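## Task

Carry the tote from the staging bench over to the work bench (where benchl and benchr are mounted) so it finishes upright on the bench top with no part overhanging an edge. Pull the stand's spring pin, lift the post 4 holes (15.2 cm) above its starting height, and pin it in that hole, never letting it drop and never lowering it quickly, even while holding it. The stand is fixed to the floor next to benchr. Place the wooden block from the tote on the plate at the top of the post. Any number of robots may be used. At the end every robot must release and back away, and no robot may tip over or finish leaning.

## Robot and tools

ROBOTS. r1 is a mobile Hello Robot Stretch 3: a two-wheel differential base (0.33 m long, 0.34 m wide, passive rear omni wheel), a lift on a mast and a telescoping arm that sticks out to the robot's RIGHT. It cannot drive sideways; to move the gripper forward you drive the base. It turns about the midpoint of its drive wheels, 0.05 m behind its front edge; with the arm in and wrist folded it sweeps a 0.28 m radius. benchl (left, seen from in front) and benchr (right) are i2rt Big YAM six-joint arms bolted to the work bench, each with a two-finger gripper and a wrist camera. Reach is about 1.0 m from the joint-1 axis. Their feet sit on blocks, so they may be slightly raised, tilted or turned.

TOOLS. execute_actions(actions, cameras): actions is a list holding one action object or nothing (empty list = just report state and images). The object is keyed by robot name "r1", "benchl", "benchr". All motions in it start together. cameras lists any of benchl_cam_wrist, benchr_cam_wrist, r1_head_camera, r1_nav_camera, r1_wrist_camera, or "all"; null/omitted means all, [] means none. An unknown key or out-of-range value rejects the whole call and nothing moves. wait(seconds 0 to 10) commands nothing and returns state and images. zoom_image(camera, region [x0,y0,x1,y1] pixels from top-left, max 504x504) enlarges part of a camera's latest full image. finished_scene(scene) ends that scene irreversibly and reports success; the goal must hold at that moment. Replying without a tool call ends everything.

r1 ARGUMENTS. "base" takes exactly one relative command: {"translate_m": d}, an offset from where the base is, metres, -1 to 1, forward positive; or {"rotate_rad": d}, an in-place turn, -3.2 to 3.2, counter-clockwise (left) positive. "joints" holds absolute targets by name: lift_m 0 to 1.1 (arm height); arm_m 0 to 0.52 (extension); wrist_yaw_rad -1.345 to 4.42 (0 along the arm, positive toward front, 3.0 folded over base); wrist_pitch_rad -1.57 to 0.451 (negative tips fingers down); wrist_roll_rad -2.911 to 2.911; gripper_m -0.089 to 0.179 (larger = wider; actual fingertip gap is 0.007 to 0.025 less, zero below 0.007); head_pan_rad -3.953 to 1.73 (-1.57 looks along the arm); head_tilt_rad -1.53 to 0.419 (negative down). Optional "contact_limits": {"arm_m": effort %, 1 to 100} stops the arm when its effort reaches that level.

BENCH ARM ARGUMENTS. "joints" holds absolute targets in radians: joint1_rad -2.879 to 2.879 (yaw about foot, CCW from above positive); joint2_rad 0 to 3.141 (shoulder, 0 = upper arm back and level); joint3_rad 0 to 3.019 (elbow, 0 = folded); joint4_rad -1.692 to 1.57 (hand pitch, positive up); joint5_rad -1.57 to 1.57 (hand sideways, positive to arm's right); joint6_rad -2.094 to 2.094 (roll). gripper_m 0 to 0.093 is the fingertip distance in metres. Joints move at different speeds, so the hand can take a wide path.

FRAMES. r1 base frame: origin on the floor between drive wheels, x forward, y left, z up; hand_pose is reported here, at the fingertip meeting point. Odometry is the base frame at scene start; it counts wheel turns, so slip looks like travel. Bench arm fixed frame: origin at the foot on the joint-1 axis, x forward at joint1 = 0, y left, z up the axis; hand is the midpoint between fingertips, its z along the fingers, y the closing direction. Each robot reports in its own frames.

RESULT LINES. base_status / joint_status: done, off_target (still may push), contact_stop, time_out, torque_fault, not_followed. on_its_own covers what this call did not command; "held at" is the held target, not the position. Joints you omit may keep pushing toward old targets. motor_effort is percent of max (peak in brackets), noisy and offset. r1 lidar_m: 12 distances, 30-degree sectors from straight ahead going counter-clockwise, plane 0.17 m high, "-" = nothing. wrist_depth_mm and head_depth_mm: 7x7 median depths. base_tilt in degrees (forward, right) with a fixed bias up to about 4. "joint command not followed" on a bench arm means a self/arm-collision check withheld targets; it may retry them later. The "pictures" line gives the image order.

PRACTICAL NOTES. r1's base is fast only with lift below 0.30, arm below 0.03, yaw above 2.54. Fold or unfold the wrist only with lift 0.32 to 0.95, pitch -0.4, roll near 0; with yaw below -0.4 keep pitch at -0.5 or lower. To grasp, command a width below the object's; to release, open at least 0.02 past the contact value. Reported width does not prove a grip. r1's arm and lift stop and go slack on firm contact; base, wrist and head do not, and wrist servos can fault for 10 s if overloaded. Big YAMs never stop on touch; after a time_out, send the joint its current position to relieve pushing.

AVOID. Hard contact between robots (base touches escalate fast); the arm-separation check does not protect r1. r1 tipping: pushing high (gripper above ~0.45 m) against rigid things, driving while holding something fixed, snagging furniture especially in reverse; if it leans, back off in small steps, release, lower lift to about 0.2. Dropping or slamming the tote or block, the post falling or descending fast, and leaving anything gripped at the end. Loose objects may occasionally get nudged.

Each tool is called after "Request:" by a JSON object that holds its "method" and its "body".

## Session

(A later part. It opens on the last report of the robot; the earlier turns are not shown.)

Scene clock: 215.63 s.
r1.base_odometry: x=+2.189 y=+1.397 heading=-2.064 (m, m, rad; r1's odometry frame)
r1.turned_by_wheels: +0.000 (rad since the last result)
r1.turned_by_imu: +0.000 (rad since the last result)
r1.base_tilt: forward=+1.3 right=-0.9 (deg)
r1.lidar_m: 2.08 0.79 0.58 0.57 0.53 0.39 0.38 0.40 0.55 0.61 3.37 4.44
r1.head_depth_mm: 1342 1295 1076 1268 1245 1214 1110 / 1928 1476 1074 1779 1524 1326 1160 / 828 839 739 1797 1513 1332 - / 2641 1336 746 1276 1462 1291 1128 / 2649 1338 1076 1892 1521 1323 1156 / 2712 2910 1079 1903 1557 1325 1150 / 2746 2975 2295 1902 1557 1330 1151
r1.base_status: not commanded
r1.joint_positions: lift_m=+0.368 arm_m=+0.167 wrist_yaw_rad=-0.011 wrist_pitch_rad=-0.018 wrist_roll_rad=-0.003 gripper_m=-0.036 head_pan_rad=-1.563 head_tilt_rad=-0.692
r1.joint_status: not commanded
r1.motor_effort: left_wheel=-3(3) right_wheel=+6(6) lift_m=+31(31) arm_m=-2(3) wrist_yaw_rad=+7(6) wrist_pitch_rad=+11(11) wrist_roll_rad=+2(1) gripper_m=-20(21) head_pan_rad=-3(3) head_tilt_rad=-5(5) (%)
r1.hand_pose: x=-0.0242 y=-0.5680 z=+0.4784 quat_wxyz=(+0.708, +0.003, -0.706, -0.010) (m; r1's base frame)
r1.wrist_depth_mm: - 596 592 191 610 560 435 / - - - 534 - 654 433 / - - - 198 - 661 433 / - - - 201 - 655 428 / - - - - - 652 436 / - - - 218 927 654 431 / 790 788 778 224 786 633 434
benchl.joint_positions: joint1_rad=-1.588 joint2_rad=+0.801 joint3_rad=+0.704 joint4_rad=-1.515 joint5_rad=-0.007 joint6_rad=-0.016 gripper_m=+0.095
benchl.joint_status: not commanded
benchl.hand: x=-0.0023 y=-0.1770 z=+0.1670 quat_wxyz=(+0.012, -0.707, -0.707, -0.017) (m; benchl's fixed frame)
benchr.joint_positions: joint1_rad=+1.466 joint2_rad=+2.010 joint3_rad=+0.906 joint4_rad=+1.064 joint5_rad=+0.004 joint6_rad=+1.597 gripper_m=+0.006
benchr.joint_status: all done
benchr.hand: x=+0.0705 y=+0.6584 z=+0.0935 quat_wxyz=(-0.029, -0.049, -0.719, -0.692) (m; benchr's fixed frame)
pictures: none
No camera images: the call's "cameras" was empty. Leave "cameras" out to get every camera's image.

Request:
{"method": "execute_actions", "body": {"actions": [{"r1":{"joints":{"gripper_m":0.042}},"benchr":{"joints":{"joint2_rad":2.045,"joint3_rad":0.92,"joint4_rad":1.16}}}], "cameras": []}}

Request:
{"method": "execute_actions", "body": {"actions": [{"r1":{"joints":{"arm_m":0.19,"wrist_yaw_rad":-0.02}}}], "cameras": []}}

Request:
{"method": "execute_actions", "body": {"actions": [{"r1":{"joints":{"gripper_m":-0.045}}}], "cameras": ["r1_wrist_camera"]}}

Request:
{"method": "execute_actions", "body": {"actions": [{"r1":{"joints":{"arm_m":0.172}}}], "cameras": ["r1_wrist_camera"]}}

Request:
{"method": "execute_actions", "body": {"actions": [{"benchr":{"joints":{"joint2_rad":1.95,"joint3_rad":0.95,"joint4_rad":1.05}}}], "cameras": []}}

Scene clock: 222.10 s.
r1.base_odometry: x=+2.189 y=+1.397 heading=-2.064 (m, m, rad; r1's odometry frame)
r1.turned_by_wheels: +0.000 (rad since the last result)
r1.turned_by_imu: -0.001 (rad since the last result)
r1.base_tilt: forward=+1.2 right=-1.0 (deg)
r1.lidar_m: 2.06 0.79 0.58 0.56 0.53 0.39 0.38 0.40 0.55 0.61 3.37 4.43
r1.head_depth_mm: 1342 1312 1075 1268 1241 1215 1111 / 1935 1485 1081 1783 1525 1334 1162 / 842 846 742 1781 1517 1334 - / 2601 1340 751 1268 1454 1287 1132 / 2649 1338 1074 1908 1514 1317 1151 / 2725 2890 1077 1893 1561 1322 1152 / 2732 3019 2320 1902 1559 1325 1153
r1.base_status: not commanded
r1.joint_positions: lift_m=+0.368 arm_m=+0.167 wrist_yaw_rad=-0.003 wrist_pitch_rad=-0.018 wrist_roll_rad=-0.003 gripper_m=+0.042 head_pan_rad=-1.563 head_tilt_rad=-0.692
r1.joint_status: all done
r1.motor_effort: left_wheel=-2(3) right_wheel=+2(6) lift_m=+31(31) arm_m=-2(2) wrist_yaw_rad=+1(6) wrist_pitch_rad=+11(11) wrist_roll_rad=+1(1) gripper_m=+0(80) head_pan_rad=-3(3) head_tilt_rad=-5(5) (%)
r1.hand_pose: x=-0.0221 y=-0.5680 z=+0.4784 quat_wxyz=(+0.709, +0.006, -0.706, -0.007) (m; r1's base frame)
r1.wrist_depth_mm: - 603 592 191 608 578 441 / - - - 197 - 662 441 / - - - 196 - 651 441 / - - - 201 - 652 440 / - - - 208 - 670 437 / - - - 217 893 657 439 / 791 787 797 226 778 622 441
benchl.joint_positions: joint1_rad=-1.588 joint2_rad=+0.801 joint3_rad=+0.704 joint4_rad=-1.515 joint5_rad=-0.007 joint6_rad=-0.016 gripper_m=+0.095
benchl.joint_status: not commanded
benchl.hand: x=-0.0023 y=-0.1770 z=+0.1670 quat_wxyz=(+0.012, -0.707, -0.707, -0.017) (m; benchl's fixed frame)
benchr.joint_positions: joint1_rad=+1.466 joint2_rad=+2.037 joint3_rad=+0.906 joint4_rad=+1.132 joint5_rad=+0.004 joint6_rad=+1.596 gripper_m=+0.005
benchr.joint_status: all done
benchr.hand: x=+0.0704 y=+0.6577 z=+0.0930 quat_wxyz=(-0.029, -0.047, -0.705, -0.707) (m; benchr's fixed frame)
pictures: none
No camera images: the call's "cameras" was empty. Leave "cameras" out to get every camera's image.

Scene clock: 223.20 s.
r1.base_odometry: x=+2.189 y=+1.397 heading=-2.064 (m, m, rad; r1's odometry frame)
r1.turned_by_wheels: +0.000 (rad since the last result)
r1.turned_by_imu: +0.000 (rad since the last result)
r1.base_tilt: forward=+1.2 right=-1.0 (deg)
r1.lidar_m: 2.06 0.79 0.58 0.57 0.53 0.39 0.38 0.40 0.55 0.61 3.36 4.44
r1.head_depth_mm: 1350 1307 1071 1258 1238 1224 1105 / 1932 1485 1071 1795 1518 1329 1150 / 842 845 741 1783 1512 1358 1113 / 2629 1337 751 1268 1443 1295 1133 / 2674 1337 1075 1885 1522 1323 1152 / 2721 2975 1073 1902 1548 1322 1146 / 2763 2991 2343 1901 1554 1316 1148
r1.base_status: not commanded
r1.joint_positions: lift_m=+0.368 arm_m=+0.190 wrist_yaw_rad=-0.018 wrist_pitch_rad=-0.018 wrist_roll_rad=-0.003 gripper_m=+0.042 head_pan_rad=-1.563 head_tilt_rad=-0.692
r1.joint_status: all done
r1.motor_effort: left_wheel=-2(2) right_wheel=+2(3) lift_m=+31(31) arm_m=+3(2) wrist_yaw_rad=-2(3) wrist_pitch_rad=+11(11) wrist_roll_rad=+2(2) gripper_m=+1(1) head_pan_rad=-3(2) head_tilt_rad=-5(4) (%)
r1.hand_pose: x=-0.0260 y=-0.5904 z=+0.4784 quat_wxyz=(+0.708, +0.000, -0.706, -0.013) (m; r1's base frame)
r1.wrist_depth_mm: - 593 596 169 617 564 425 / - - - 175 - 648 435 / - - - 174 - 650 431 / - - - 179 - 652 429 / - - - 149 - 640 433 / - - - 191 916 661 431 / 791 787 785 199 764 613 433
benchl.joint_positions: joint1_rad=-1.588 joint2_rad=+0.801 joint3_rad=+0.704 joint4_rad=-1.515 joint5_rad=-0.007 joint6_rad=-0.016 gripper_m=+0.095
benchl.joint_status: not commanded
benchl.hand: x=-0.0023 y=-0.1770 z=+0.1670 quat_wxyz=(+0.012, -0.707, -0.707, -0.017) (m; benchl's fixed frame)
benchr.joint_positions: joint1_rad=+1.466 joint2_rad=+2.037 joint3_rad=+0.906 joint4_rad=+1.132 joint5_rad=+0.004 joint6_rad=+1.596 gripper_m=+0.005
benchr.joint_status: not commanded
benchr.hand: x=+0.0704 y=+0.6577 z=+0.0930 quat_wxyz=(-0.029, -0.047, -0.705, -0.707) (m; benchr's fixed frame)
pictures: none
No camera images: the call's "cameras" was empty. Leave "cameras" out to get every camera's image.

Scene clock: 224.57 s.
r1.base_odometry: x=+2.189 y=+1.397 heading=-2.064 (m, m, rad; r1's odometry frame)
r1.turned_by_wheels: +0.000 (rad since the last result)
r1.turned_by_imu: +0.000 (rad since the last result)
r1.base_tilt: forward=+1.3 right=-1.0 (deg)
r1.lidar_m: 2.07 0.79 0.58 0.56 0.53 0.39 0.38 0.40 0.55 0.61 3.35 4.44
r1.head_depth_mm: 1347 1314 1081 1272 1238 1213 1110 / 1915 1485 1080 1795 1513 1319 1150 / 832 844 742 1792 1519 1359 1113 / 2649 1344 752 1270 1450 1289 1134 / 2633 1341 1076 1887 1530 1323 1157 / 2721 2928 1080 1914 1565 1323 1155 / 2776 3025 2296 1882 1556 1326 1154
r1.base_status: not commanded
r1.joint_positions: lift_m=+0.368 arm_m=+0.190 wrist_yaw_rad=-0.013 wrist_pitch_rad=-0.019 wrist_roll_rad=+0.002 gripper_m=-0.044 head_pan_rad=-1.563 head_tilt_rad=-0.692
r1.joint_status: all done
r1.motor_effort: left_wheel=-1(2) right_wheel=+2(2) lift_m=+31(32) arm_m=+3(3) wrist_yaw_rad=-5(4) wrist_pitch_rad=+12(12) wrist_roll_rad=-1(1) gripper_m=-26(99) head_pan_rad=-2(2) head_tilt_rad=-4(4) (%)
r1.hand_pose: x=-0.0248 y=-0.5903 z=+0.4780 quat_wxyz=(+0.707, +0.002, -0.707, -0.012) (m; r1's base frame)
r1.wrist_depth_mm: - 601 594 170 618 568 429 / - - - 175 - 644 431 / - - - 178 - 657 433 / - - - 178 - 651 432 / - - - 148 - 650 435 / - - - 193 906 654 433 / 795 795 785 201 780 622 433
benchl.joint_positions: joint1_rad=-1.588 joint2_rad=+0.801 joint3_rad=+0.704 joint4_rad=-1.515 joint5_rad=-0.007 joint6_rad=-0.016 gripper_m=+0.095
benchl.joint_status: not commanded
benchl.hand: x=-0.0023 y=-0.1770 z=+0.1670 quat_wxyz=(+0.012, -0.707, -0.707, -0.017) (m; benchl's fixed frame)
benchr.joint_positions: joint1_rad=+1.466 joint2_rad=+2.037 joint3_rad=+0.906 joint4_rad=+1.132 joint5_rad=+0.004 joint6_rad=+1.596 gripper_m=+0.005
benchr.joint_status: not commanded
benchr.hand: x=+0.0704 y=+0.6577 z=+0.0930 quat_wxyz=(-0.029, -0.047, -0.705, -0.707) (m; benchr's fixed frame)
pictures: r1_wrist_camera
Images, in order (width x height): r1_wrist_camera 644x364.

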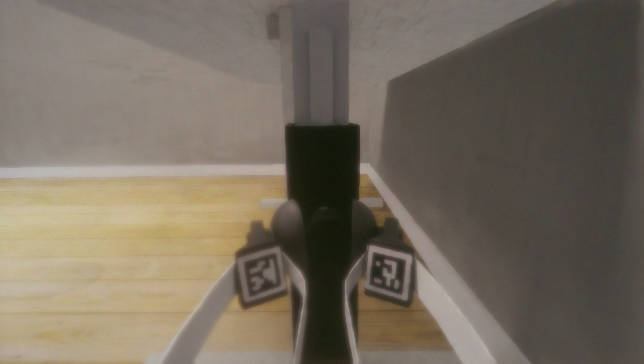

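Scene clock: 225.57 s.
r1.base_odometry: x=+2.189 y=+1.397 heading=-2.064 (m, m, rad; r1's odometry frame)
r1.turned_by_wheels: +0.000 (rad since the last result)
r1.turned_by_imu: +0.000 (rad since the last result)
r1.base_tilt: forward=+1.3 right=-1.1 (deg)
r1.lidar_m: 2.07 0.79 0.58 0.57 0.53 0.39 0.38 0.40 0.55 0.61 3.37 4.40
r1.head_depth_mm: 1354 1307 1076 1267 1239 1220 1112 / 1923 1498 1076 1786 1523 1324 1163 / 845 847 740 1772 1521 1343 1110 / 2625 1333 751 1268 1451 1290 1130 / 2640 1331 1078 1896 1523 1333 1149 / 2729 2956 1074 1886 1548 1322 1150 / 2747 3006 2314 1879 1555 1322 1150
r1.base_status: not commanded
r1.joint_positions: lift_m=+0.368 arm_m=+0.172 wrist_yaw_rad=-0.019 wrist_pitch_rad=-0.020 wrist_roll_rad=+0.002 gripper_m=-0.040 head_pan_rad=-1.563 head_tilt_rad=-0.692
r1.joint_status: all done
r1.on_its_own: gripper_m is held at -0.039, not at your -0.045, by its stall guard, which is still easing
r1.motor_effort: left_wheel=-1(1) right_wheel=+1(3) lift_m=+31(31) arm_m=-3(8) wrist_yaw_rad=+0(4) wrist_pitch_rad=+13(13) wrist_roll_rad=-1(1) gripper_m=-4(27) head_pan_rad=-2(2) head_tilt_rad=-4(5) (%)
r1.hand_pose: x=-0.0264 y=-0.5730 z=+0.4777 quat_wxyz=(+0.707, +0.001, -0.708, -0.014) (m; r1's base frame)
r1.wrist_depth_mm: - 599 603 186 613 561 425 / - - - 192 - 636 430 / - - - 190 - 634 431 / - - - 195 - 651 432 / - - - 164 - 653 424 / - - - 212 909 647 428 / 815 787 801 220 760 641 429
benchl.joint_positions: joint1_rad=-1.588 joint2_rad=+0.801 joint3_rad=+0.704 joint4_rad=-1.515 joint5_rad=-0.007 joint6_rad=-0.016 gripper_m=+0.095
benchl.joint_status: not commanded
benchl.hand: x=-0.0023 y=-0.1770 z=+0.1670 quat_wxyz=(+0.012, -0.707, -0.707, -0.017) (m; benchl's fixed frame)
benchr.joint_positions: joint1_rad=+1.466 joint2_rad=+2.037 joint3_rad=+0.906 joint4_rad=+1.132 joint5_rad=+0.004 joint6_rad=+1.596 gripper_m=+0.005
benchr.joint_status: not commanded
benchr.hand: x=+0.0704 y=+0.6577 z=+0.0930 quat_wxyz=(-0.029, -0.047, -0.705, -0.707) (m; benchr's fixed frame)
pictures: r1_wrist_camera
Images, in order (width x height): r1_wrist_camera 644x364.

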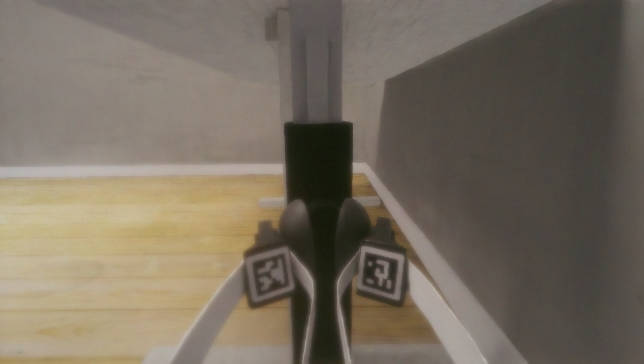

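Scene clock: 226.27 s.
r1.base_odometry: x=+2.189 y=+1.397 heading=-2.064 (m, m, rad; r1's odometry frame)
r1.turned_by_wheels: +0.000 (rad since the last result)
r1.turned_by_imu: +0.000 (rad since the last result)
r1.base_tilt: forward=+1.3 right=-1.0 (deg)
r1.lidar_m: 2.06 0.79 0.58 0.57 0.53 0.39 0.38 0.40 0.55 0.61 3.35 4.45
r1.head_depth_mm: 1343 1310 1073 1262 1233 1215 1110 / 1938 1486 1082 1784 1521 1326 1159 / 845 845 740 1797 1518 1340 1106 / 2640 1334 748 1272 1450 1291 1130 / 2632 1335 1076 1896 1530 1325 1156 / 2725 2894 1076 1886 1570 1321 1153 / 2734 3013 2308 1893 1555 1325 1152
r1.base_status: not commanded
r1.joint_positions: lift_m=+0.368 arm_m=+0.172 wrist_yaw_rad=-0.019 wrist_pitch_rad=-0.020 wrist_roll_rad=+0.002 gripper_m=-0.036 head_pan_rad=-1.563 head_tilt_rad=-0.692
r1.joint_status: not commanded
r1.on_its_own: gripper_m is held at -0.036, not at your -0.045, by its stall guard, which is still easing
r1.motor_effort: left_wheel=-1(1) right_wheel=+1(1) lift_m=+31(31) arm_m=-3(3) wrist_yaw_rad=+0(0) wrist_pitch_rad=+12(12) wrist_roll_rad=-1(1) gripper_m=-1(21) head_pan_rad=-2(3) head_tilt_rad=-5(5) (%)
r1.hand_pose: x=-0.0264 y=-0.5730 z=+0.4777 quat_wxyz=(+0.707, +0.001, -0.708, -0.014) (m; r1's base frame)
r1.wrist_depth_mm: - 593 607 185 621 564 430 / - - - 192 - 635 431 / - - - 192 - 653 427 / - - - 196 - 640 425 / - - - 163 - 652 433 / - - - 211 916 652 432 / 789 779 791 221 771 632 432
benchl.joint_positions: joint1_rad=-1.588 joint2_rad=+0.801 joint3_rad=+0.704 joint4_rad=-1.515 joint5_rad=-0.007 joint6_rad=-0.016 gripper_m=+0.095
benchl.joint_status: not commanded
benchl.hand: x=-0.0023 y=-0.1770 z=+0.1670 quat_wxyz=(+0.012, -0.707, -0.707, -0.017) (m; benchl's fixed frame)
benchr.joint_positions: joint1_rad=+1.466 joint2_rad=+2.009 joint3_rad=+0.906 joint4_rad=+1.064 joint5_rad=+0.004 joint6_rad=+1.597 gripper_m=+0.006
benchr.joint_status: all done
benchr.hand: x=+0.0705 y=+0.6584 z=+0.0937 quat_wxyz=(-0.029, -0.049, -0.719, -0.693) (m; benchr's fixed frame)
pictures: none
No camera images: the call's "cameras" was empty. Leave "cameras" out to get every camera's image.

Request:
{"method": "execute_actions", "body": {"actions": [{"r1":{"joints":{"gripper_m":0.042}},"benchr":{"joints":{"joint2_rad":1.985}}}], "cameras": []}}

Request:
{"method": "execute_actions", "body": {"actions": [{"r1":{"joints":{"arm_m":0.197}}}], "cameras": []}}

Request:
{"method": "execute_actions", "body": {"actions": [{"r1":{"joints":{"gripper_m":-0.035}}}], "cameras": ["r1_wrist_camera"]}}

Request:
{"method": "execute_actions", "body": {"actions": [{"r1":{"joints":{"arm_m":0.187}}}], "cameras": []}}

Request:
{"method": "execute_actions", "body": {"actions": [{"r1":{"joints":{"arm_m":0.177}}}], "cameras": ["r1_wrist_camera"]}}

Scene clock: 235.37 s.
r1.base_odometry: x=+2.189 y=+1.397 heading=-2.064 (m, m, rad; r1's odometry frame)
r1.turned_by_wheels: +0.000 (rad since the last result)
r1.turned_by_imu: -0.001 (rad since the last result)
r1.base_tilt: forward=+1.3 right=-1.1 (deg)
r1.lidar_m: 2.07 0.79 0.58 0.56 0.53 0.39 0.38 0.40 0.55 0.61 3.34 4.42
r1.head_depth_mm: 1346 1309 1072 1271 1244 1212 1109 / 1935 1490 1077 1795 1520 1322 1162 / 844 840 741 1791 1523 1347 1112 / 2633 1339 747 1272 1443 1283 1131 / 2656 1342 1074 1891 1517 1333 1147 / 2704 2883 1076 1896 1556 1327 1151 / 2739 2992 2327 1884 1557 1323 1156
r1.base_status: not commanded
r1.joint_positions: lift_m=+0.368 arm_m=+0.172 wrist_yaw_rad=-0.019 wrist_pitch_rad=-0.020 wrist_roll_rad=+0.002 gripper_m=+0.042 head_pan_rad=-1.563 head_tilt_rad=-0.692
r1.joint_status: all done
r1.motor_effort: left_wheel=-1(1) right_wheel=+1(1) lift_m=+30(31) arm_m=-3(3) wrist_yaw_rad=+0(1) wrist_pitch_rad=+12(13) wrist_roll_rad=-1(1) gripper_m=+0(80) head_pan_rad=-2(2) head_tilt_rad=-5(5) (%)
r1.hand_pose: x=-0.0264 y=-0.5730 z=+0.4779 quat_wxyz=(+0.707, +0.000, -0.708, -0.014) (m; r1's base frame)
r1.wrist_depth_mm: - 591 592 187 635 559 426 / - - - 191 - 634 428 / - - - 191 - 641 425 / - - - 197 - 637 425 / - - - 201 - 644 427 / - - - 211 903 647 426 / 810 783 782 220 784 603 431
benchl.joint_positions: joint1_rad=-1.588 joint2_rad=+0.801 joint3_rad=+0.704 joint4_rad=-1.515 joint5_rad=-0.007 joint6_rad=-0.016 gripper_m=+0.095
benchl.joint_status: not commanded
benchl.hand: x=-0.0023 y=-0.1770 z=+0.1670 quat_wxyz=(+0.012, -0.707, -0.707, -0.017) (m; benchl's fixed frame)
benchr.joint_positions: joint1_rad=+1.466 joint2_rad=+2.009 joint3_rad=+0.906 joint4_rad=+1.064 joint5_rad=+0.004 joint6_rad=+1.597 gripper_m=+0.006
benchr.joint_status: all done
benchr.hand: x=+0.0705 y=+0.6584 z=+0.0937 quat_wxyz=(-0.029, -0.049, -0.719, -0.693) (m; benchr's fixed frame)
pictures: none
No camera images: the call's "cameras" was empty. Leave "cameras" out to get every camera's image.

Scene clock: 236.50 s.
r1.base_odometry: x=+2.189 y=+1.397 heading=-2.064 (m, m, rad; r1's odometry frame)
r1.turned_by_wheels: +0.000 (rad since the last result)
r1.turned_by_imu: +0.000 (rad since the last result)
r1.base_tilt: forward=+1.4 right=-1.1 (deg)
r1.lidar_m: 2.06 0.79 0.58 0.57 0.53 0.39 0.38 0.39 0.55 0.61 3.37 4.41
r1.head_depth_mm: 1346 1305 1074 1267 1235 1214 1111 / 1934 1484 1075 1774 1520 1333 1148 / 847 842 739 1796 1526 1358 1111 / 2625 1337 746 1269 1446 1288 1125 / 2639 1333 1071 1896 1527 1331 1146 / 2742 2917 1078 1899 1557 1322 1153 / 2720 3025 2309 1869 1560 1328 1155
r1.base_status: not commanded
r1.joint_positions: lift_m=+0.368 arm_m=+0.197 wrist_yaw_rad=-0.019 wrist_pitch_rad=-0.020 wrist_roll_rad=+0.002 gripper_m=+0.042 head_pan_rad=-1.563 head_tilt_rad=-0.692
r1.joint_status: all done
r1.motor_effort: left_wheel=-1(1) right_wheel=+1(1) lift_m=+31(31) arm_m=+3(2) wrist_yaw_rad=-1(1) wrist_pitch_rad=+12(12) wrist_roll_rad=-1(1) gripper_m=+0(1) head_pan_rad=-3(2) head_tilt_rad=-5(5) (%)
r1.hand_pose: x=-0.0264 y=-0.5973 z=+0.4779 quat_wxyz=(+0.707, +0.000, -0.708, -0.014) (m; r1's base frame)
r1.wrist_depth_mm: - 590 591 163 615 560 428 / - - - 169 - 633 429 / - - - 167 - 638 434 / - - - 170 - 640 427 / - - - 141 - 640 432 / - - - 184 869 661 434 / 804 792 775 191 778 617 436
benchl.joint_positions: joint1_rad=-1.588 joint2_rad=+0.801 joint3_rad=+0.704 joint4_rad=-1.515 joint5_rad=-0.007 joint6_rad=-0.016 gripper_m=+0.095
benchl.joint_status: not commanded
benchl.hand: x=-0.0023 y=-0.1770 z=+0.1670 quat_wxyz=(+0.012, -0.707, -0.707, -0.017) (m; benchl's fixed frame)
benchr.joint_positions: joint1_rad=+1.466 joint2_rad=+2.009 joint3_rad=+0.906 joint4_rad=+1.064 joint5_rad=+0.004 joint6_rad=+1.597 gripper_m=+0.006
benchr.joint_status: not commanded
benchr.hand: x=+0.0705 y=+0.6584 z=+0.0937 quat_wxyz=(-0.029, -0.049, -0.719, -0.693) (m; benchr's fixed frame)
pictures: none
No camera images: the call's "cameras" was empty. Leave "cameras" out to get every camera's image.

Scene clock: 237.77 s.
r1.base_odometry: x=+2.189 y=+1.397 heading=-2.064 (m, m, rad; r1's odometry frame)
r1.turned_by_wheels: +0.000 (rad since the last result)
r1.turned_by_imu: +0.000 (rad since the last result)
r1.base_tilt: forward=+1.1 right=-1.0 (deg)
r1.lidar_m: 2.07 0.79 0.58 0.56 0.53 0.39 0.38 0.40 0.55 0.61 3.37 4.44
r1.head_depth_mm: 1344 1308 1075 1261 1240 1226 1109 / 1931 1486 1074 1796 1520 1318 1156 / 843 843 739 1784 1521 1360 1116 / 2630 1332 747 1261 1452 1290 1134 / 2630 1339 1073 1899 1515 1328 1151 / 2727 2935 1071 1890 1558 1325 1149 / 2755 3005 2319 1886 1571 1321 1153
r1.base_status: not commanded
r1.joint_positions: lift_m=+0.368 arm_m=+0.197 wrist_yaw_rad=-0.013 wrist_pitch_rad=-0.020 wrist_roll_rad=+0.002 gripper_m=-0.034 head_pan_rad=-1.563 head_tilt_rad=-0.692
r1.joint_status: all done
r1.motor_effort: left_wheel=-1(1) right_wheel=+2(1) lift_m=+31(31) arm_m=+2(2) wrist_yaw_rad=-4(4) wrist_pitch_rad=+12(12) wrist_roll_rad=-1(1) gripper_m=-25(100) head_pan_rad=-3(3) head_tilt_rad=-5(5) (%)
r1.hand_pose: x=-0.0248 y=-0.5974 z=+0.4778 quat_wxyz=(+0.707, +0.003, -0.707, -0.012) (m; r1's base frame)
r1.wrist_depth_mm: - 599 593 162 621 559 431 / - - - 169 - 644 437 / - - - 168 - 649 437 / - - - 171 - 647 431 / - - - 141 - 661 433 / - - - 185 919 653 437 / 786 780 783 192 778 611 439
benchl.joint_positions: joint1_rad=-1.588 joint2_rad=+0.801 joint3_rad=+0.704 joint4_rad=-1.515 joint5_rad=-0.007 joint6_rad=-0.016 gripper_m=+0.095
benchl.joint_status: not commanded
benchl.hand: x=-0.0023 y=-0.1770 z=+0.1670 quat_wxyz=(+0.012, -0.707, -0.707, -0.017) (m; benchl's fixed frame)
benchr.joint_positions: joint1_rad=+1.466 joint2_rad=+2.009 joint3_rad=+0.906 joint4_rad=+1.064 joint5_rad=+0.004 joint6_rad=+1.597 gripper_m=+0.006
benchr.joint_status: not commanded
benchr.hand: x=+0.0705 y=+0.6584 z=+0.0937 quat_wxyz=(-0.029, -0.049, -0.719, -0.693) (m; benchr's fixed frame)
pictures: r1_wrist_camera
Images, in order (width x height): r1_wrist_camera 644x364.

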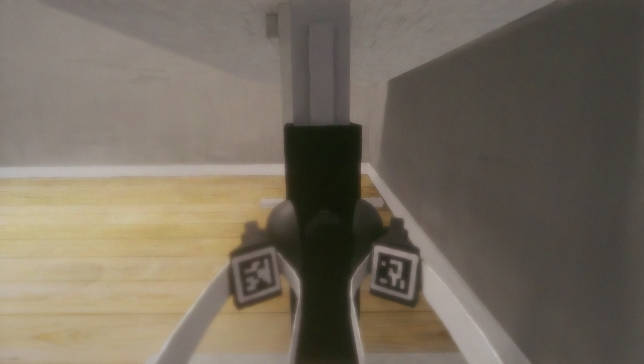

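Scene clock: 238.60 s.
r1.base_odometry: x=+2.189 y=+1.397 heading=-2.064 (m, m, rad; r1's odometry frame)
r1.turned_by_wheels: +0.000 (rad since the last result)
r1.turned_by_imu: +0.000 (rad since the last result)
r1.base_tilt: forward=+1.3 right=-0.9 (deg)
r1.lidar_m: 2.07 0.79 0.59 0.57 0.53 0.39 0.38 0.40 0.55 0.61 3.35 4.43
r1.head_depth_mm: 1333 1317 1070 1259 1234 1212 1111 / 1944 1487 1082 1773 1514 1321 1157 / 842 839 740 1783 1512 1362 1110 / 2644 1342 747 1267 1446 1289 1130 / 2654 1333 1078 1890 1529 1325 1154 / 2720 2909 1075 1885 1561 1325 1152 / 2772 2988 2319 1898 1553 1325 1156
r1.base_status: not commanded
r1.joint_positions: lift_m=+0.368 arm_m=+0.188 wrist_yaw_rad=-0.016 wrist_pitch_rad=-0.019 wrist_roll_rad=+0.002 gripper_m=-0.031 head_pan_rad=-1.563 head_tilt_rad=-0.692
r1.joint_status: all done
r1.motor_effort: left_wheel=+0(1) right_wheel=+1(3) lift_m=+31(31) arm_m=-4(7) wrist_yaw_rad=-3(5) wrist_pitch_rad=+12(12) wrist_roll_rad=-1(1) gripper_m=-22(25) head_pan_rad=-3(2) head_tilt_rad=-5(5) (%)
r1.hand_pose: x=-0.0256 y=-0.5883 z=+0.4779 quat_wxyz=(+0.707, +0.001, -0.708, -0.013) (m; r1's base frame)
r1.wrist_depth_mm: - 596 600 171 622 565 432 / - - - 177 - 650 430 / - - - 177 - 652 424 / - - - 181 - 638 432 / - - - 149 - 645 434 / - - - 194 905 660 432 / 797 787 776 203 785 607 438
benchl.joint_positions: joint1_rad=-1.588 joint2_rad=+0.801 joint3_rad=+0.704 joint4_rad=-1.515 joint5_rad=-0.007 joint6_rad=-0.016 gripper_m=+0.095
benchl.joint_status: not commanded
benchl.hand: x=-0.0023 y=-0.1770 z=+0.1670 quat_wxyz=(+0.012, -0.707, -0.707, -0.017) (m; benchl's fixed frame)
benchr.joint_positions: joint1_rad=+1.466 joint2_rad=+2.009 joint3_rad=+0.906 joint4_rad=+1.064 joint5_rad=+0.004 joint6_rad=+1.597 gripper_m=+0.006
benchr.joint_status: not commanded
benchr.hand: x=+0.0705 y=+0.6584 z=+0.0937 quat_wxyz=(-0.029, -0.049, -0.719, -0.693) (m; benchr's fixed frame)
pictures: none
No camera images: the call's "cameras" was empty. Leave "cameras" out to get every camera's image.

Scene clock: 239.43 s.
r1.base_odometry: x=+2.189 y=+1.397 heading=-2.064 (m, m, rad; r1's odometry frame)
r1.turned_by_wheels: +0.000 (rad since the last result)
r1.turned_by_imu: +0.000 (rad since the last result)
r1.base_tilt: forward=+1.2 right=-1.0 (deg)
r1.lidar_m: 2.06 0.79 0.58 0.56 0.53 0.39 0.38 0.40 0.55 0.61 3.36 4.43
r1.head_depth_mm: 1342 1311 1076 1256 1238 1214 1110 / 1939 1482 1070 1774 1520 1332 1157 / 843 841 737 1785 1513 1347 1115 / 2661 1333 746 1266 1455 1283 1131 / 2664 1340 1072 1904 1511 1318 1148 / 2741 2960 1082 1896 1552 1322 1153 / 2732 3035 2317 1882 1555 1319 1152
r1.base_status: not commanded
r1.joint_positions: lift_m=+0.368 arm_m=+0.177 wrist_yaw_rad=-0.019 wrist_pitch_rad=-0.020 wrist_roll_rad=+0.002 gripper_m=-0.028 head_pan_rad=-1.563 head_tilt_rad=-0.692
r1.joint_status: all done
r1.on_its_own: gripper_m is held at -0.029, not at your -0.035, by its stall guard, which is not easing now
r1.motor_effort: left_wheel=+0(0) right_wheel=+1(1) lift_m=+31(31) arm_m=-4(4) wrist_yaw_rad=+0(3) wrist_pitch_rad=+12(12) wrist_roll_rad=-1(1) gripper_m=-19(22) head_pan_rad=-3(3) head_tilt_rad=-4(4) (%)
r1.hand_pose: x=-0.0264 y=-0.5781 z=+0.4779 quat_wxyz=(+0.707, +0.000, -0.708, -0.014) (m; r1's base frame)
r1.wrist_depth_mm: - 586 596 181 628 565 426 / - - - 187 - 639 425 / - - - 187 - 641 424 / - - - 190 - 650 429 / - - - 159 - 647 426 / - - - 206 884 652 433 / 798 779 787 215 782 617 434
benchl.joint_positions: joint1_rad=-1.588 joint2_rad=+0.801 joint3_rad=+0.704 joint4_rad=-1.515 joint5_rad=-0.007 joint6_rad=-0.016 gripper_m=+0.095
benchl.joint_status: not commanded
benchl.hand: x=-0.0023 y=-0.1770 z=+0.1670 quat_wxyz=(+0.012, -0.707, -0.707, -0.017) (m; benchl's fixed frame)
benchr.joint_positions: joint1_rad=+1.466 joint2_rad=+2.009 joint3_rad=+0.906 joint4_rad=+1.064 joint5_rad=+0.004 joint6_rad=+1.597 gripper_m=+0.006
benchr.joint_status: not commanded
benchr.hand: x=+0.0705 y=+0.6584 z=+0.0937 quat_wxyz=(-0.029, -0.049, -0.719, -0.693) (m; benchr's fixed frame)
pictures: r1_wrist_camera
Images, in order (width x height): r1_wrist_camera 644x364.

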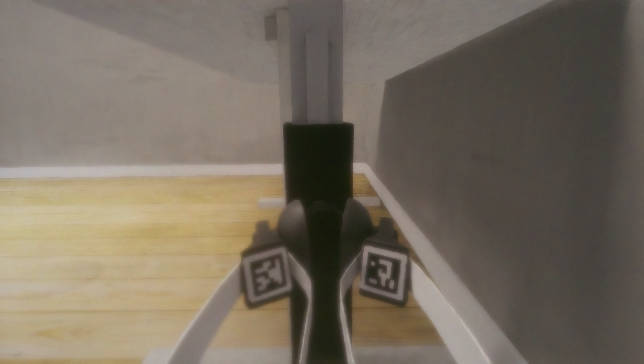

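Request:
{"method": "execute_actions", "body": {"actions": [{"r1":{"joints":{"gripper_m":0.04,"arm_m":0.186}},"benchr":{"joints":{"joint2_rad":2.005,"joint3_rad":0.93}}}], "cameras": []}}

Request:
{"method": "execute_actions", "body": {"actions": [{"r1":{"joints":{"gripper_m":-0.085}}}], "cameras": []}}

Request:
{"method": "execute_actions", "body": {"actions": [{"r1":{"joints":{"arm_m":0.168}},"benchr":{"joints":{"joint2_rad":2.02,"joint3_rad":0.915}}}], "cameras": ["r1_wrist_camera"]}}

Scene clock: 246.07 s.
r1.base_odometry: x=+2.189 y=+1.397 heading=-2.064 (m, m, rad; r1's odometry frame)
r1.turned_by_wheels: +0.000 (rad since the last result)
r1.turned_by_imu: -0.001 (rad since the last result)
r1.base_tilt: forward=+1.3 right=-1.0 (deg)
r1.lidar_m: 2.06 0.79 0.58 0.56 0.53 0.39 0.38 0.40 0.55 0.61 3.37 4.43
r1.head_depth_mm: 1341 1312 1079 1262 1237 1217 1105 / 1945 1473 1079 1783 1507 1325 1163 / 846 843 742 1770 1514 1356 1106 / 2608 1333 747 1272 1446 1288 1122 / 2656 1343 1075 1890 1526 1323 1148 / 2742 2959 1073 1900 1560 1321 1156 / 2748 3002 2336 1883 1553 1331 1156
r1.base_status: not commanded
r1.joint_positions: lift_m=+0.368 arm_m=+0.186 wrist_yaw_rad=-0.020 wrist_pitch_rad=-0.020 wrist_roll_rad=+0.002 gripper_m=+0.040 head_pan_rad=-1.563 head_tilt_rad=-0.692
r1.joint_status: all done
r1.motor_effort: left_wheel=-1(2) right_wheel=+2(1) lift_m=+32(31) arm_m=+3(7) wrist_yaw_rad=+0(1) wrist_pitch_rad=+13(13) wrist_roll_rad=-1(1) gripper_m=+1(76) head_pan_rad=-2(2) head_tilt_rad=-4(4) (%)
r1.hand_pose: x=-0.0266 y=-0.5863 z=+0.4777 quat_wxyz=(+0.707, +0.000, -0.708, -0.015) (m; r1's base frame)
r1.wrist_depth_mm: - 591 598 173 628 557 424 / - - - 179 - 639 421 / - - - 177 - 643 430 / - - - 182 - 644 430 / - - - 156 - 641 427 / - - - 196 906 642 435 / 781 796 783 204 791 608 429
benchl.joint_positions: joint1_rad=-1.588 joint2_rad=+0.801 joint3_rad=+0.704 joint4_rad=-1.515 joint5_rad=-0.007 joint6_rad=-0.016 gripper_m=+0.095
benchl.joint_status: not commanded
benchl.hand: x=-0.0023 y=-0.1770 z=+0.1670 quat_wxyz=(+0.012, -0.707, -0.707, -0.017) (m; benchl's fixed frame)
benchr.joint_positions: joint1_rad=+1.466 joint2_rad=+2.010 joint3_rad=+0.906 joint4_rad=+1.064 joint5_rad=+0.004 joint6_rad=+1.597 gripper_m=+0.006
benchr.joint_status: all done
benchr.hand: x=+0.0705 y=+0.6584 z=+0.0933 quat_wxyz=(-0.029, -0.049, -0.719, -0.692) (m; benchr's fixed frame)
pictures: none
No camera images: the call's "cameras" was empty. Leave "cameras" out to get every camera's image.

Scene clock: 247.80 s.
r1.base_odometry: x=+2.189 y=+1.397 heading=-2.064 (m, m, rad; r1's odometry frame)
r1.turned_by_wheels: +0.000 (rad since the last result)
r1.turned_by_imu: +0.000 (rad since the last result)
r1.base_tilt: forward=+1.4 right=-1.0 (deg)
r1.lidar_m: 2.07 0.79 0.58 0.56 0.53 0.39 0.38 0.40 0.55 0.61 3.36 4.45
r1.head_depth_mm: 1347 1302 1076 1263 1239 1214 1109 / 1939 1486 1073 1774 1513 1327 1164 / 844 843 738 1775 1511 1360 1118 / 2626 1331 747 1267 1445 1289 1129 / 2621 1340 1078 1886 1517 1324 1145 / 2748 2931 1072 1889 1561 1325 1147 / 2738 2980 2297 1893 1560 1328 1156
r1.base_status: not commanded
r1.joint_positions: lift_m=+0.368 arm_m=+0.186 wrist_yaw_rad=-0.019 wrist_pitch_rad=-0.023 wrist_roll_rad=+0.002 gripper_m=-0.083 head_pan_rad=-1.563 head_tilt_rad=-0.692
r1.joint_status: all done
r1.motor_effort: left_wheel=-1(2) right_wheel=+2(2) lift_m=+32(32) arm_m=-2(2) wrist_yaw_rad=+0(1) wrist_pitch_rad=+14(14) wrist_roll_rad=-1(1) gripper_m=-40(96) head_pan_rad=-2(2) head_tilt_rad=-4(4) (%)
r1.hand_pose: x=-0.0263 y=-0.5868 z=+0.4769 quat_wxyz=(+0.707, +0.002, -0.708, -0.015) (m; r1's base frame)
r1.wrist_depth_mm: - 609 612 172 643 575 427 / - - - 178 - 634 430 / - - - 177 - 633 431 / - - - 182 - 657 427 / - - - 149 - 641 432 / - - - 196 900 644 431 / 776 780 773 204 779 609 434
benchl.joint_positions: joint1_rad=-1.588 joint2_rad=+0.801 joint3_rad=+0.704 joint4_rad=-1.515 joint5_rad=-0.007 joint6_rad=-0.016 gripper_m=+0.095
benchl.joint_status: not commanded
benchl.hand: x=-0.0023 y=-0.1770 z=+0.1670 quat_wxyz=(+0.012, -0.707, -0.707, -0.017) (m; benchl's fixed frame)
benchr.joint_positions: joint1_rad=+1.466 joint2_rad=+2.010 joint3_rad=+0.906 joint4_rad=+1.064 joint5_rad=+0.004 joint6_rad=+1.597 gripper_m=+0.006
benchr.joint_status: not commanded
benchr.hand: x=+0.0705 y=+0.6584 z=+0.0933 quat_wxyz=(-0.029, -0.049, -0.719, -0.692) (m; benchr's fixed frame)
pictures: none
No camera images: the call's "cameras" was empty. Leave "cameras" out to get every camera's image.

Scene clock: 248.80 s.
r1.base_odometry: x=+2.189 y=+1.397 heading=-2.064 (m, m, rad; r1's odometry frame)
r1.turned_by_wheels: +0.000 (rad since the last result)
r1.turned_by_imu: +0.000 (rad since the last result)
r1.base_tilt: forward=+1.2 right=-1.2 (deg)
r1.lidar_m: 2.06 0.79 0.58 0.56 0.53 0.39 0.38 0.40 0.55 0.61 3.38 4.43
r1.head_depth_mm: 1341 1314 1076 1262 1239 1209 1110 / 1945 1489 1078 1776 1525 1316 1164 / 843 846 747 1735 1517 1336 - / 2649 1333 757 1236 1449 1290 1137 / 2619 1338 1079 1901 1523 1332 1153 / 2736 2905 1073 1903 1560 1322 1152 / 2765 3039 2337 1888 1554 1319 1152
r1.base_status: not commanded
r1.joint_positions: lift_m=+0.368 arm_m=+0.168 wrist_yaw_rad=-0.020 wrist_pitch_rad=-0.030 wrist_roll_rad=+0.002 gripper_m=-0.079 head_pan_rad=-1.563 head_tilt_rad=-0.692
r1.joint_status: all done
r1.on_its_own: gripper_m is held at -0.078, not at your -0.085, by its stall guard, which is still easing
r1.motor_effort: left_wheel=-1(1) right_wheel=+1(2) lift_m=+32(33) arm_m=-1(10) wrist_yaw_rad=+0(1) wrist_pitch_rad=+18(18) wrist_roll_rad=-1(1) gripper_m=-6(39) head_pan_rad=-2(3) head_tilt_rad=-4(4) (%)
r1.hand_pose: x=-0.0265 y=-0.5685 z=+0.4752 quat_wxyz=(+0.706, +0.004, -0.707, -0.018) (m; r1's base frame)
r1.wrist_depth_mm: - 640 629 188 654 580 425 / - - - 195 - 638 425 / - - - 194 - 643 422 / - - - 199 - 643 426 / - - - - - 653 431 / - - - 216 882 652 430 / 779 776 777 227 748 630 433
benchl.joint_positions: joint1_rad=-1.588 joint2_rad=+0.801 joint3_rad=+0.704 joint4_rad=-1.515 joint5_rad=-0.007 joint6_rad=-0.016 gripper_m=+0.095
benchl.joint_status: not commanded
benchl.hand: x=-0.0023 y=-0.1770 z=+0.1670 quat_wxyz=(+0.012, -0.707, -0.707, -0.017) (m; benchl's fixed frame)
benchr.joint_positions: joint1_rad=+1.466 joint2_rad=+2.024 joint3_rad=+0.906 joint4_rad=+1.064 joint5_rad=+0.004 joint6_rad=+1.596 gripper_m=+0.006
benchr.joint_status: all done
benchr.hand: x=+0.0704 y=+0.6578 z=+0.0845 quat_wxyz=(-0.029, -0.049, -0.724, -0.687) (m; benchr's fixed frame)
pictures: r1_wrist_camera
Images, in order (width x height): r1_wrist_camera 644x364.

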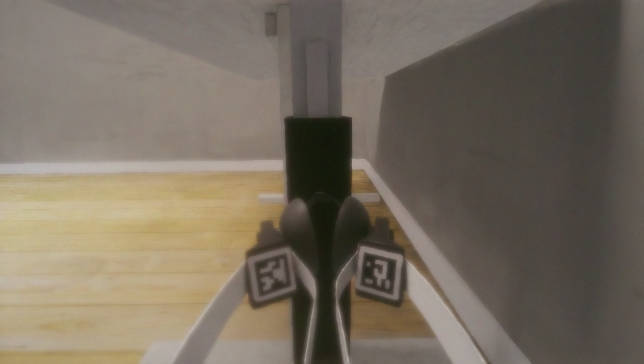

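Request:
{"method": "execute_actions", "body": {"actions": [{"r1":{"joints":{"gripper_m":0.04}}}], "cameras": []}}

Request:
{"method": "execute_actions", "body": {"actions": [{"r1":{"joints":{"arm_m":0.182,"lift_m":0.374}}}], "cameras": []}}

Request:
{"method": "execute_actions", "body": {"actions": [{"r1":{"joints":{"gripper_m":-0.085}}}], "cameras": []}}

Request:
{"method": "execute_actions", "body": {"actions": [{"r1":{"joints":{"arm_m":0.177}},"benchr":{"joints":{"joint2_rad":1.85,"joint3_rad":0.96,"joint4_rad":0.95}}}], "cameras": []}}

Request:
{"method": "execute_actions", "body": {"actions": [{"r1":{"joints":{"gripper_m":-0.089}},"benchr":{"joints":{"joint2_rad":1.71,"joint3_rad":0.99,"joint4_rad":0.78}}}], "cameras": ["r1_head_camera"]}}

Scene clock: 258.23 s.
r1.base_odometry: x=+2.189 y=+1.397 heading=-2.064 (m, m, rad; r1's odometry frame)
r1.turned_by_wheels: +0.000 (rad since the last result)
r1.turned_by_imu: -0.002 (rad since the last result)
r1.base_tilt: forward=+1.4 right=-1.1 (deg)
r1.lidar_m: 2.06 0.79 0.58 0.56 0.53 0.39 0.38 0.40 0.55 0.61 3.36 4.43
r1.head_depth_mm: 1348 1312 1074 1268 1245 1209 1108 / 1934 1475 1078 1772 1522 1321 1157 / 847 845 745 1714 1510 1344 - / 2653 1338 759 1238 1456 1295 1129 / 2609 1346 1075 1896 1516 1323 1153 / 2732 2901 1075 1897 1556 1325 1152 / 2758 3027 2307 1892 1558 1325 1151
r1.base_status: not commanded
r1.joint_positions: lift_m=+0.368 arm_m=+0.168 wrist_yaw_rad=-0.020 wrist_pitch_rad=-0.023 wrist_roll_rad=+0.002 gripper_m=+0.040 head_pan_rad=-1.563 head_tilt_rad=-0.692
r1.joint_status: all done
r1.motor_effort: left_wheel=-1(1) right_wheel=+1(1) lift_m=+33(33) arm_m=-2(2) wrist_yaw_rad=+0(0) wrist_pitch_rad=+14(18) wrist_roll_rad=-1(1) gripper_m=+1(83) head_pan_rad=-3(3) head_tilt_rad=-5(5) (%)
r1.hand_pose: x=-0.0265 y=-0.5687 z=+0.4770 quat_wxyz=(+0.707, +0.001, -0.708, -0.015) (m; r1's base frame)
r1.wrist_depth_mm: - 613 609 190 636 564 430 / - - - 195 - 644 429 / - - - 196 - 635 429 / - - - 199 - 650 428 / - - - 205 - 648 427 / - - - 216 889 637 431 / 781 796 767 224 771 608 436
benchl.joint_positions: joint1_rad=-1.588 joint2_rad=+0.801 joint3_rad=+0.704 joint4_rad=-1.515 joint5_rad=-0.007 joint6_rad=-0.016 gripper_m=+0.095
benchl.joint_status: not commanded
benchl.hand: x=-0.0023 y=-0.1770 z=+0.1670 quat_wxyz=(+0.012, -0.707, -0.707, -0.017) (m; benchl's fixed frame)
benchr.joint_positions: joint1_rad=+1.466 joint2_rad=+2.024 joint3_rad=+0.906 joint4_rad=+1.064 joint5_rad=+0.004 joint6_rad=+1.596 gripper_m=+0.006
benchr.joint_status: not commanded
benchr.hand: x=+0.0704 y=+0.6578 z=+0.0845 quat_wxyz=(-0.029, -0.049, -0.724, -0.687) (m; benchr's fixed frame)
pictures: none
No camera images: the call's "cameras" was empty. Leave "cameras" out to get every camera's image.

Scene clock: 259.17 s.
r1.base_odometry: x=+2.189 y=+1.397 heading=-2.064 (m, m, rad; r1's odometry frame)
r1.turned_by_wheels: +0.000 (rad since the last result)
r1.turned_by_imu: +0.000 (rad since the last result)
r1.base_tilt: forward=+1.1 right=-1.0 (deg)
r1.lidar_m: 2.06 0.79 0.58 0.56 0.53 0.39 0.38 0.40 0.55 0.61 3.36 4.44
r1.head_depth_mm: 1341 1306 1074 1264 1239 1210 1117 / 1927 1481 1073 1790 1517 1333 1167 / 845 849 744 1727 1506 1351 1108 / 2632 1344 757 1243 1450 1288 1134 / 2619 1342 1074 1873 1531 1338 1156 / 2728 2916 1069 1892 1556 1329 1152 / 2755 3004 2321 1890 1563 1319 1150
r1.base_status: not commanded
r1.joint_positions: lift_m=+0.374 arm_m=+0.182 wrist_yaw_rad=-0.020 wrist_pitch_rad=-0.022 wrist_roll_rad=+0.002 gripper_m=+0.040 head_pan_rad=-1.563 head_tilt_rad=-0.692
r1.joint_status: all done
r1.motor_effort: left_wheel=-1(1) right_wheel=+1(1) lift_m=+49(52) arm_m=+2(4) wrist_yaw_rad=+0(0) wrist_pitch_rad=+14(14) wrist_roll_rad=-1(1) gripper_m=+1(0) head_pan_rad=-2(2) head_tilt_rad=-5(4) (%)
r1.hand_pose: x=-0.0265 y=-0.5823 z=+0.4826 quat_wxyz=(+0.707, +0.001, -0.708, -0.015) (m; r1's base frame)
r1.wrist_depth_mm: - 585 584 178 604 550 428 / - - - 183 - 650 429 / - - - 185 - 646 427 / - - - 187 - 642 431 / - - - 186 - 649 431 / - - - 200 897 639 432 / 799 777 803 209 773 611 433
benchl.joint_positions: joint1_rad=-1.588 joint2_rad=+0.801 joint3_rad=+0.704 joint4_rad=-1.515 joint5_rad=-0.007 joint6_rad=-0.016 gripper_m=+0.095
benchl.joint_status: not commanded
benchl.hand: x=-0.0023 y=-0.1770 z=+0.1670 quat_wxyz=(+0.012, -0.707, -0.707, -0.017) (m; benchl's fixed frame)
benchr.joint_positions: joint1_rad=+1.466 joint2_rad=+2.024 joint3_rad=+0.906 joint4_rad=+1.064 joint5_rad=+0.004 joint6_rad=+1.596 gripper_m=+0.006
benchr.joint_status: not commanded
benchr.hand: x=+0.0704 y=+0.6578 z=+0.0845 quat_wxyz=(-0.029, -0.049, -0.724, -0.687) (m; benchr's fixed frame)
pictures: none
No camera images: the call's "cameras" was empty. Leave "cameras" out to get every camera's image.

Scene clock: 260.90 s.
r1.base_odometry: x=+2.189 y=+1.397 heading=-2.064 (m, m, rad; r1's odometry frame)
r1.turned_by_wheels: +0.000 (rad since the last result)
r1.turned_by_imu: +0.000 (rad since the last result)
r1.base_tilt: forward=+1.2 right=-1.1 (deg)
r1.lidar_m: 2.06 0.79 0.58 0.56 0.53 0.39 0.38 0.40 0.55 0.61 3.35 4.42
r1.head_depth_mm: 1342 1310 1074 1261 1241 1214 1111 / 1929 1478 1073 1792 1515 1323 1162 / 839 841 743 1731 1513 1357 1107 / 2617 1342 755 1239 1452 1279 1135 / 2626 1337 1072 1895 1522 1325 1151 / 2745 2932 1072 1893 1546 1318 1151 / 2761 2964 2315 1884 1557 1327 1150
r1.base_status: not commanded
r1.joint_positions: lift_m=+0.374 arm_m=+0.183 wrist_yaw_rad=-0.020 wrist_pitch_rad=-0.022 wrist_roll_rad=+0.002 gripper_m=-0.083 head_pan_rad=-1.563 head_tilt_rad=-0.692
r1.joint_status: all done
r1.motor_effort: left_wheel=-1(1) right_wheel=+1(1) lift_m=+49(49) arm_m=-4(4) wrist_yaw_rad=+0(0) wrist_pitch_rad=+13(14) wrist_roll_rad=-1(1) gripper_m=-40(96) head_pan_rad=-3(2) head_tilt_rad=-4(5) (%)
r1.hand_pose: x=-0.0266 y=-0.5831 z=+0.4827 quat_wxyz=(+0.707, +0.001, -0.708, -0.015) (m; r1's base frame)
r1.wrist_depth_mm: - 578 587 176 603 563 423 / - - - 182 - 639 427 / - - - 182 - 639 430 / - - - 185 - 645 430 / - - - 150 - 641 429 / - - - 199 898 638 432 / 795 796 776 208 776 610 428
benchl.joint_positions: joint1_rad=-1.588 joint2_rad=+0.801 joint3_rad=+0.704 joint4_rad=-1.515 joint5_rad=-0.007 joint6_rad=-0.016 gripper_m=+0.095
benchl.joint_status: not commanded
benchl.hand: x=-0.0023 y=-0.1770 z=+0.1670 quat_wxyz=(+0.012, -0.707, -0.707, -0.017) (m; benchl's fixed frame)
benchr.joint_positions: joint1_rad=+1.466 joint2_rad=+2.025 joint3_rad=+0.906 joint4_rad=+1.064 joint5_rad=+0.004 joint6_rad=+1.596 gripper_m=+0.006
benchr.joint_status: not commanded
benchr.hand: x=+0.0704 y=+0.6578 z=+0.0840 quat_wxyz=(-0.029, -0.049, -0.724, -0.687) (m; benchr's fixed frame)
pictures: none
No camera images: the call's "cameras" was empty. Leave "cameras" out to get every camera's image.

Scene clock: 261.67 s.
r1.base_odometry: x=+2.189 y=+1.397 heading=-2.064 (m, m, rad; r1's odometry frame)
r1.turned_by_wheels: +0.000 (rad since the last result)
r1.turned_by_imu: +0.000 (rad since the last result)
r1.base_tilt: forward=+1.3 right=-0.8 (deg)
r1.lidar_m: 2.07 0.79 0.58 0.56 0.53 0.39 0.38 0.40 0.55 0.61 3.36 4.44
r1.head_depth_mm: 1338 1313 1081 1268 1236 1219 1109 / 1936 1496 1072 1792 1510 1328 1165 / 843 829 733 1787 1508 1341 1102 / 2622 1341 746 1270 1440 1291 1132 / 2634 1336 1078 1889 1516 1325 1151 / 2721 2921 1073 1886 1550 1323 1150 / 2783 3043 2317 1871 1552 1317 1151
r1.base_status: not commanded
r1.joint_positions: lift_m=+0.374 arm_m=+0.178 wrist_yaw_rad=-0.020 wrist_pitch_rad=-0.021 wrist_roll_rad=+0.002 gripper_m=-0.080 head_pan_rad=-1.563 head_tilt_rad=-0.692
r1.joint_status: all done
r1.motor_effort: left_wheel=+0(1) right_wheel=+0(1) lift_m=+49(49) arm_m=-6(11) wrist_yaw_rad=+1(0) wrist_pitch_rad=+13(13) wrist_roll_rad=-1(1) gripper_m=-38(40) head_pan_rad=-2(2) head_tilt_rad=-5(4) (%)
r1.hand_pose: x=-0.0266 y=-0.5783 z=+0.4829 quat_wxyz=(+0.707, +0.001, -0.708, -0.015) (m; r1's base frame)
r1.wrist_depth_mm: - 579 588 180 593 545 421 / - - - 186 - 624 427 / - - - 189 - 645 427 / - - - 191 - 629 430 / - - - 158 - 644 436 / - - - 206 895 650 429 / 798 804 802 214 788 609 430
benchl.joint_positions: joint1_rad=-1.588 joint2_rad=+0.801 joint3_rad=+0.704 joint4_rad=-1.515 joint5_rad=-0.007 joint6_rad=-0.016 gripper_m=+0.095
benchl.joint_status: not commanded
benchl.hand: x=-0.0023 y=-0.1770 z=+0.1670 quat_wxyz=(+0.012, -0.707, -0.707, -0.017) (m; benchl's fixed frame)
benchr.joint_positions: joint1_rad=+1.466 joint2_rad=+1.965 joint3_rad=+0.908 joint4_rad=+0.955 joint5_rad=+0.004 joint6_rad=+1.581 gripper_m=+0.008
benchr.joint_status: all done
benchr.hand: x=+0.0705 y=+0.6589 z=+0.0963 quat_wxyz=(-0.033, -0.044, -0.741, -0.669) (m; benchr's fixed frame)
pictures: none
No camera images: the call's "cameras" was empty. Leave "cameras" out to get every camera's image.

Scene clock: 263.67 s.
r1.base_odometry: x=+2.189 y=+1.397 heading=-2.064 (m, m, rad; r1's odometry frame)
r1.turned_by_wheels: +0.000 (rad since the last result)
r1.turned_by_imu: +0.000 (rad since the last result)
r1.base_tilt: forward=+1.2 right=-1.0 (deg)
r1.lidar_m: 2.07 0.79 0.58 0.56 0.53 0.39 0.38 0.40 0.55 0.61 3.37 4.41
r1.head_depth_mm: 1346 1310 1079 1273 1230 1212 1109 / 1940 1489 1076 1783 1519 1326 1166 / 836 814 726 1771 1516 1336 1109 / 2642 1340 735 1271 1449 1285 1128 / 2637 1335 1070 1893 1525 1326 1148 / 2732 2940 1070 1903 1554 1333 1146 / 2733 2999 2316 1889 1563 1325 1153
r1.base_status: not commanded
r1.joint_positions: lift_m=+0.374 arm_m=+0.178 wrist_yaw_rad=-0.020 wrist_pitch_rad=-0.021 wrist_roll_rad=+0.002 gripper_m=-0.080 head_pan_rad=-1.563 head_tilt_rad=-0.692
r1.joint_status: gripper_m off_target (ended at -0.080, target -0.089)
r1.on_its_own: gripper_m is held at -0.082, not at your -0.089, by its stall guard, which is still easing
r1.motor_effort: left_wheel=+0(0) right_wheel=+0(0) lift_m=+49(49) arm_m=-6(6) wrist_yaw_rad=+0(0) wrist_pitch_rad=+13(13) wrist_roll_rad=-1(1) gripper_m=-38(82) head_pan_rad=-2(3) head_tilt_rad=-4(4) (%)
r1.hand_pose: x=-0.0266 y=-0.5783 z=+0.4829 quat_wxyz=(+0.707, +0.001, -0.708, -0.015) (m; r1's base frame)
r1.wrist_depth_mm: - 571 576 180 595 555 424 / - - - 186 - 634 422 / - - - 189 - 642 425 / - - - 191 - 648 423 / - - - 158 - 647 432 / - - - 205 904 639 428 / 803 799 780 213 775 617 434
benchl.joint_positions: joint1_rad=-1.588 joint2_rad=+0.801 joint3_rad=+0.704 joint4_rad=-1.515 joint5_rad=-0.007 joint6_rad=-0.016 gripper_m=+0.095
benchl.joint_status: not commanded
benchl.hand: x=-0.0023 y=-0.1770 z=+0.1670 quat_wxyz=(+0.012, -0.707, -0.707, -0.017) (m; benchl's fixed frame)
benchr.joint_positions: joint1_rad=+1.466 joint2_rad=+1.901 joint3_rad=+0.919 joint4_rad=+0.766 joint5_rad=+0.008 joint6_rad=+1.557 gripper_m=+0.014
benchr.joint_status: joint2_rad time_out (moved -0.064 of -0.255); the others done
benchr.on_its_own: joint2_rad reads +1.901 and still pushes toward +1.710 since a time_out
benchr.hand: x=+0.0710 y=+0.6574 z=+0.0962 quat_wxyz=(-0.040, -0.038, -0.778, -0.625) (m; benchr's fixed frame)
pictures: r1_head_camera (sideways: a quarter turn clockwise sets it upright)
Images, in order (width x height): r1_head_camera 896x504.

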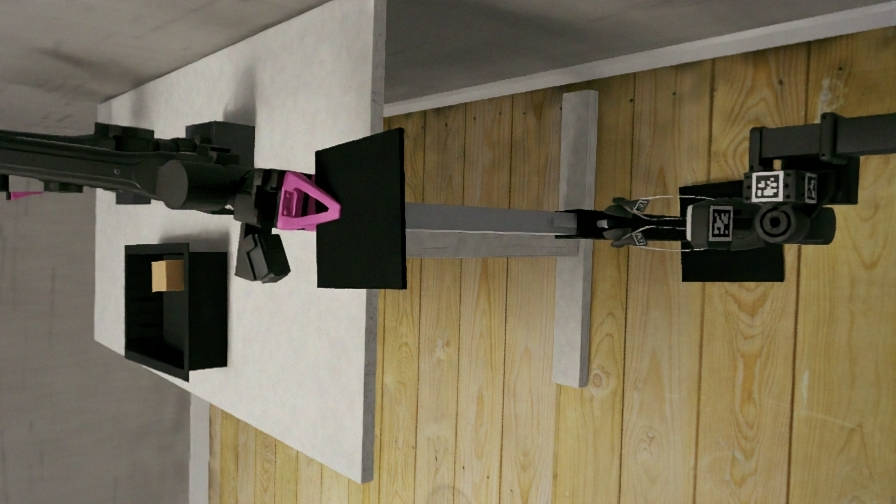

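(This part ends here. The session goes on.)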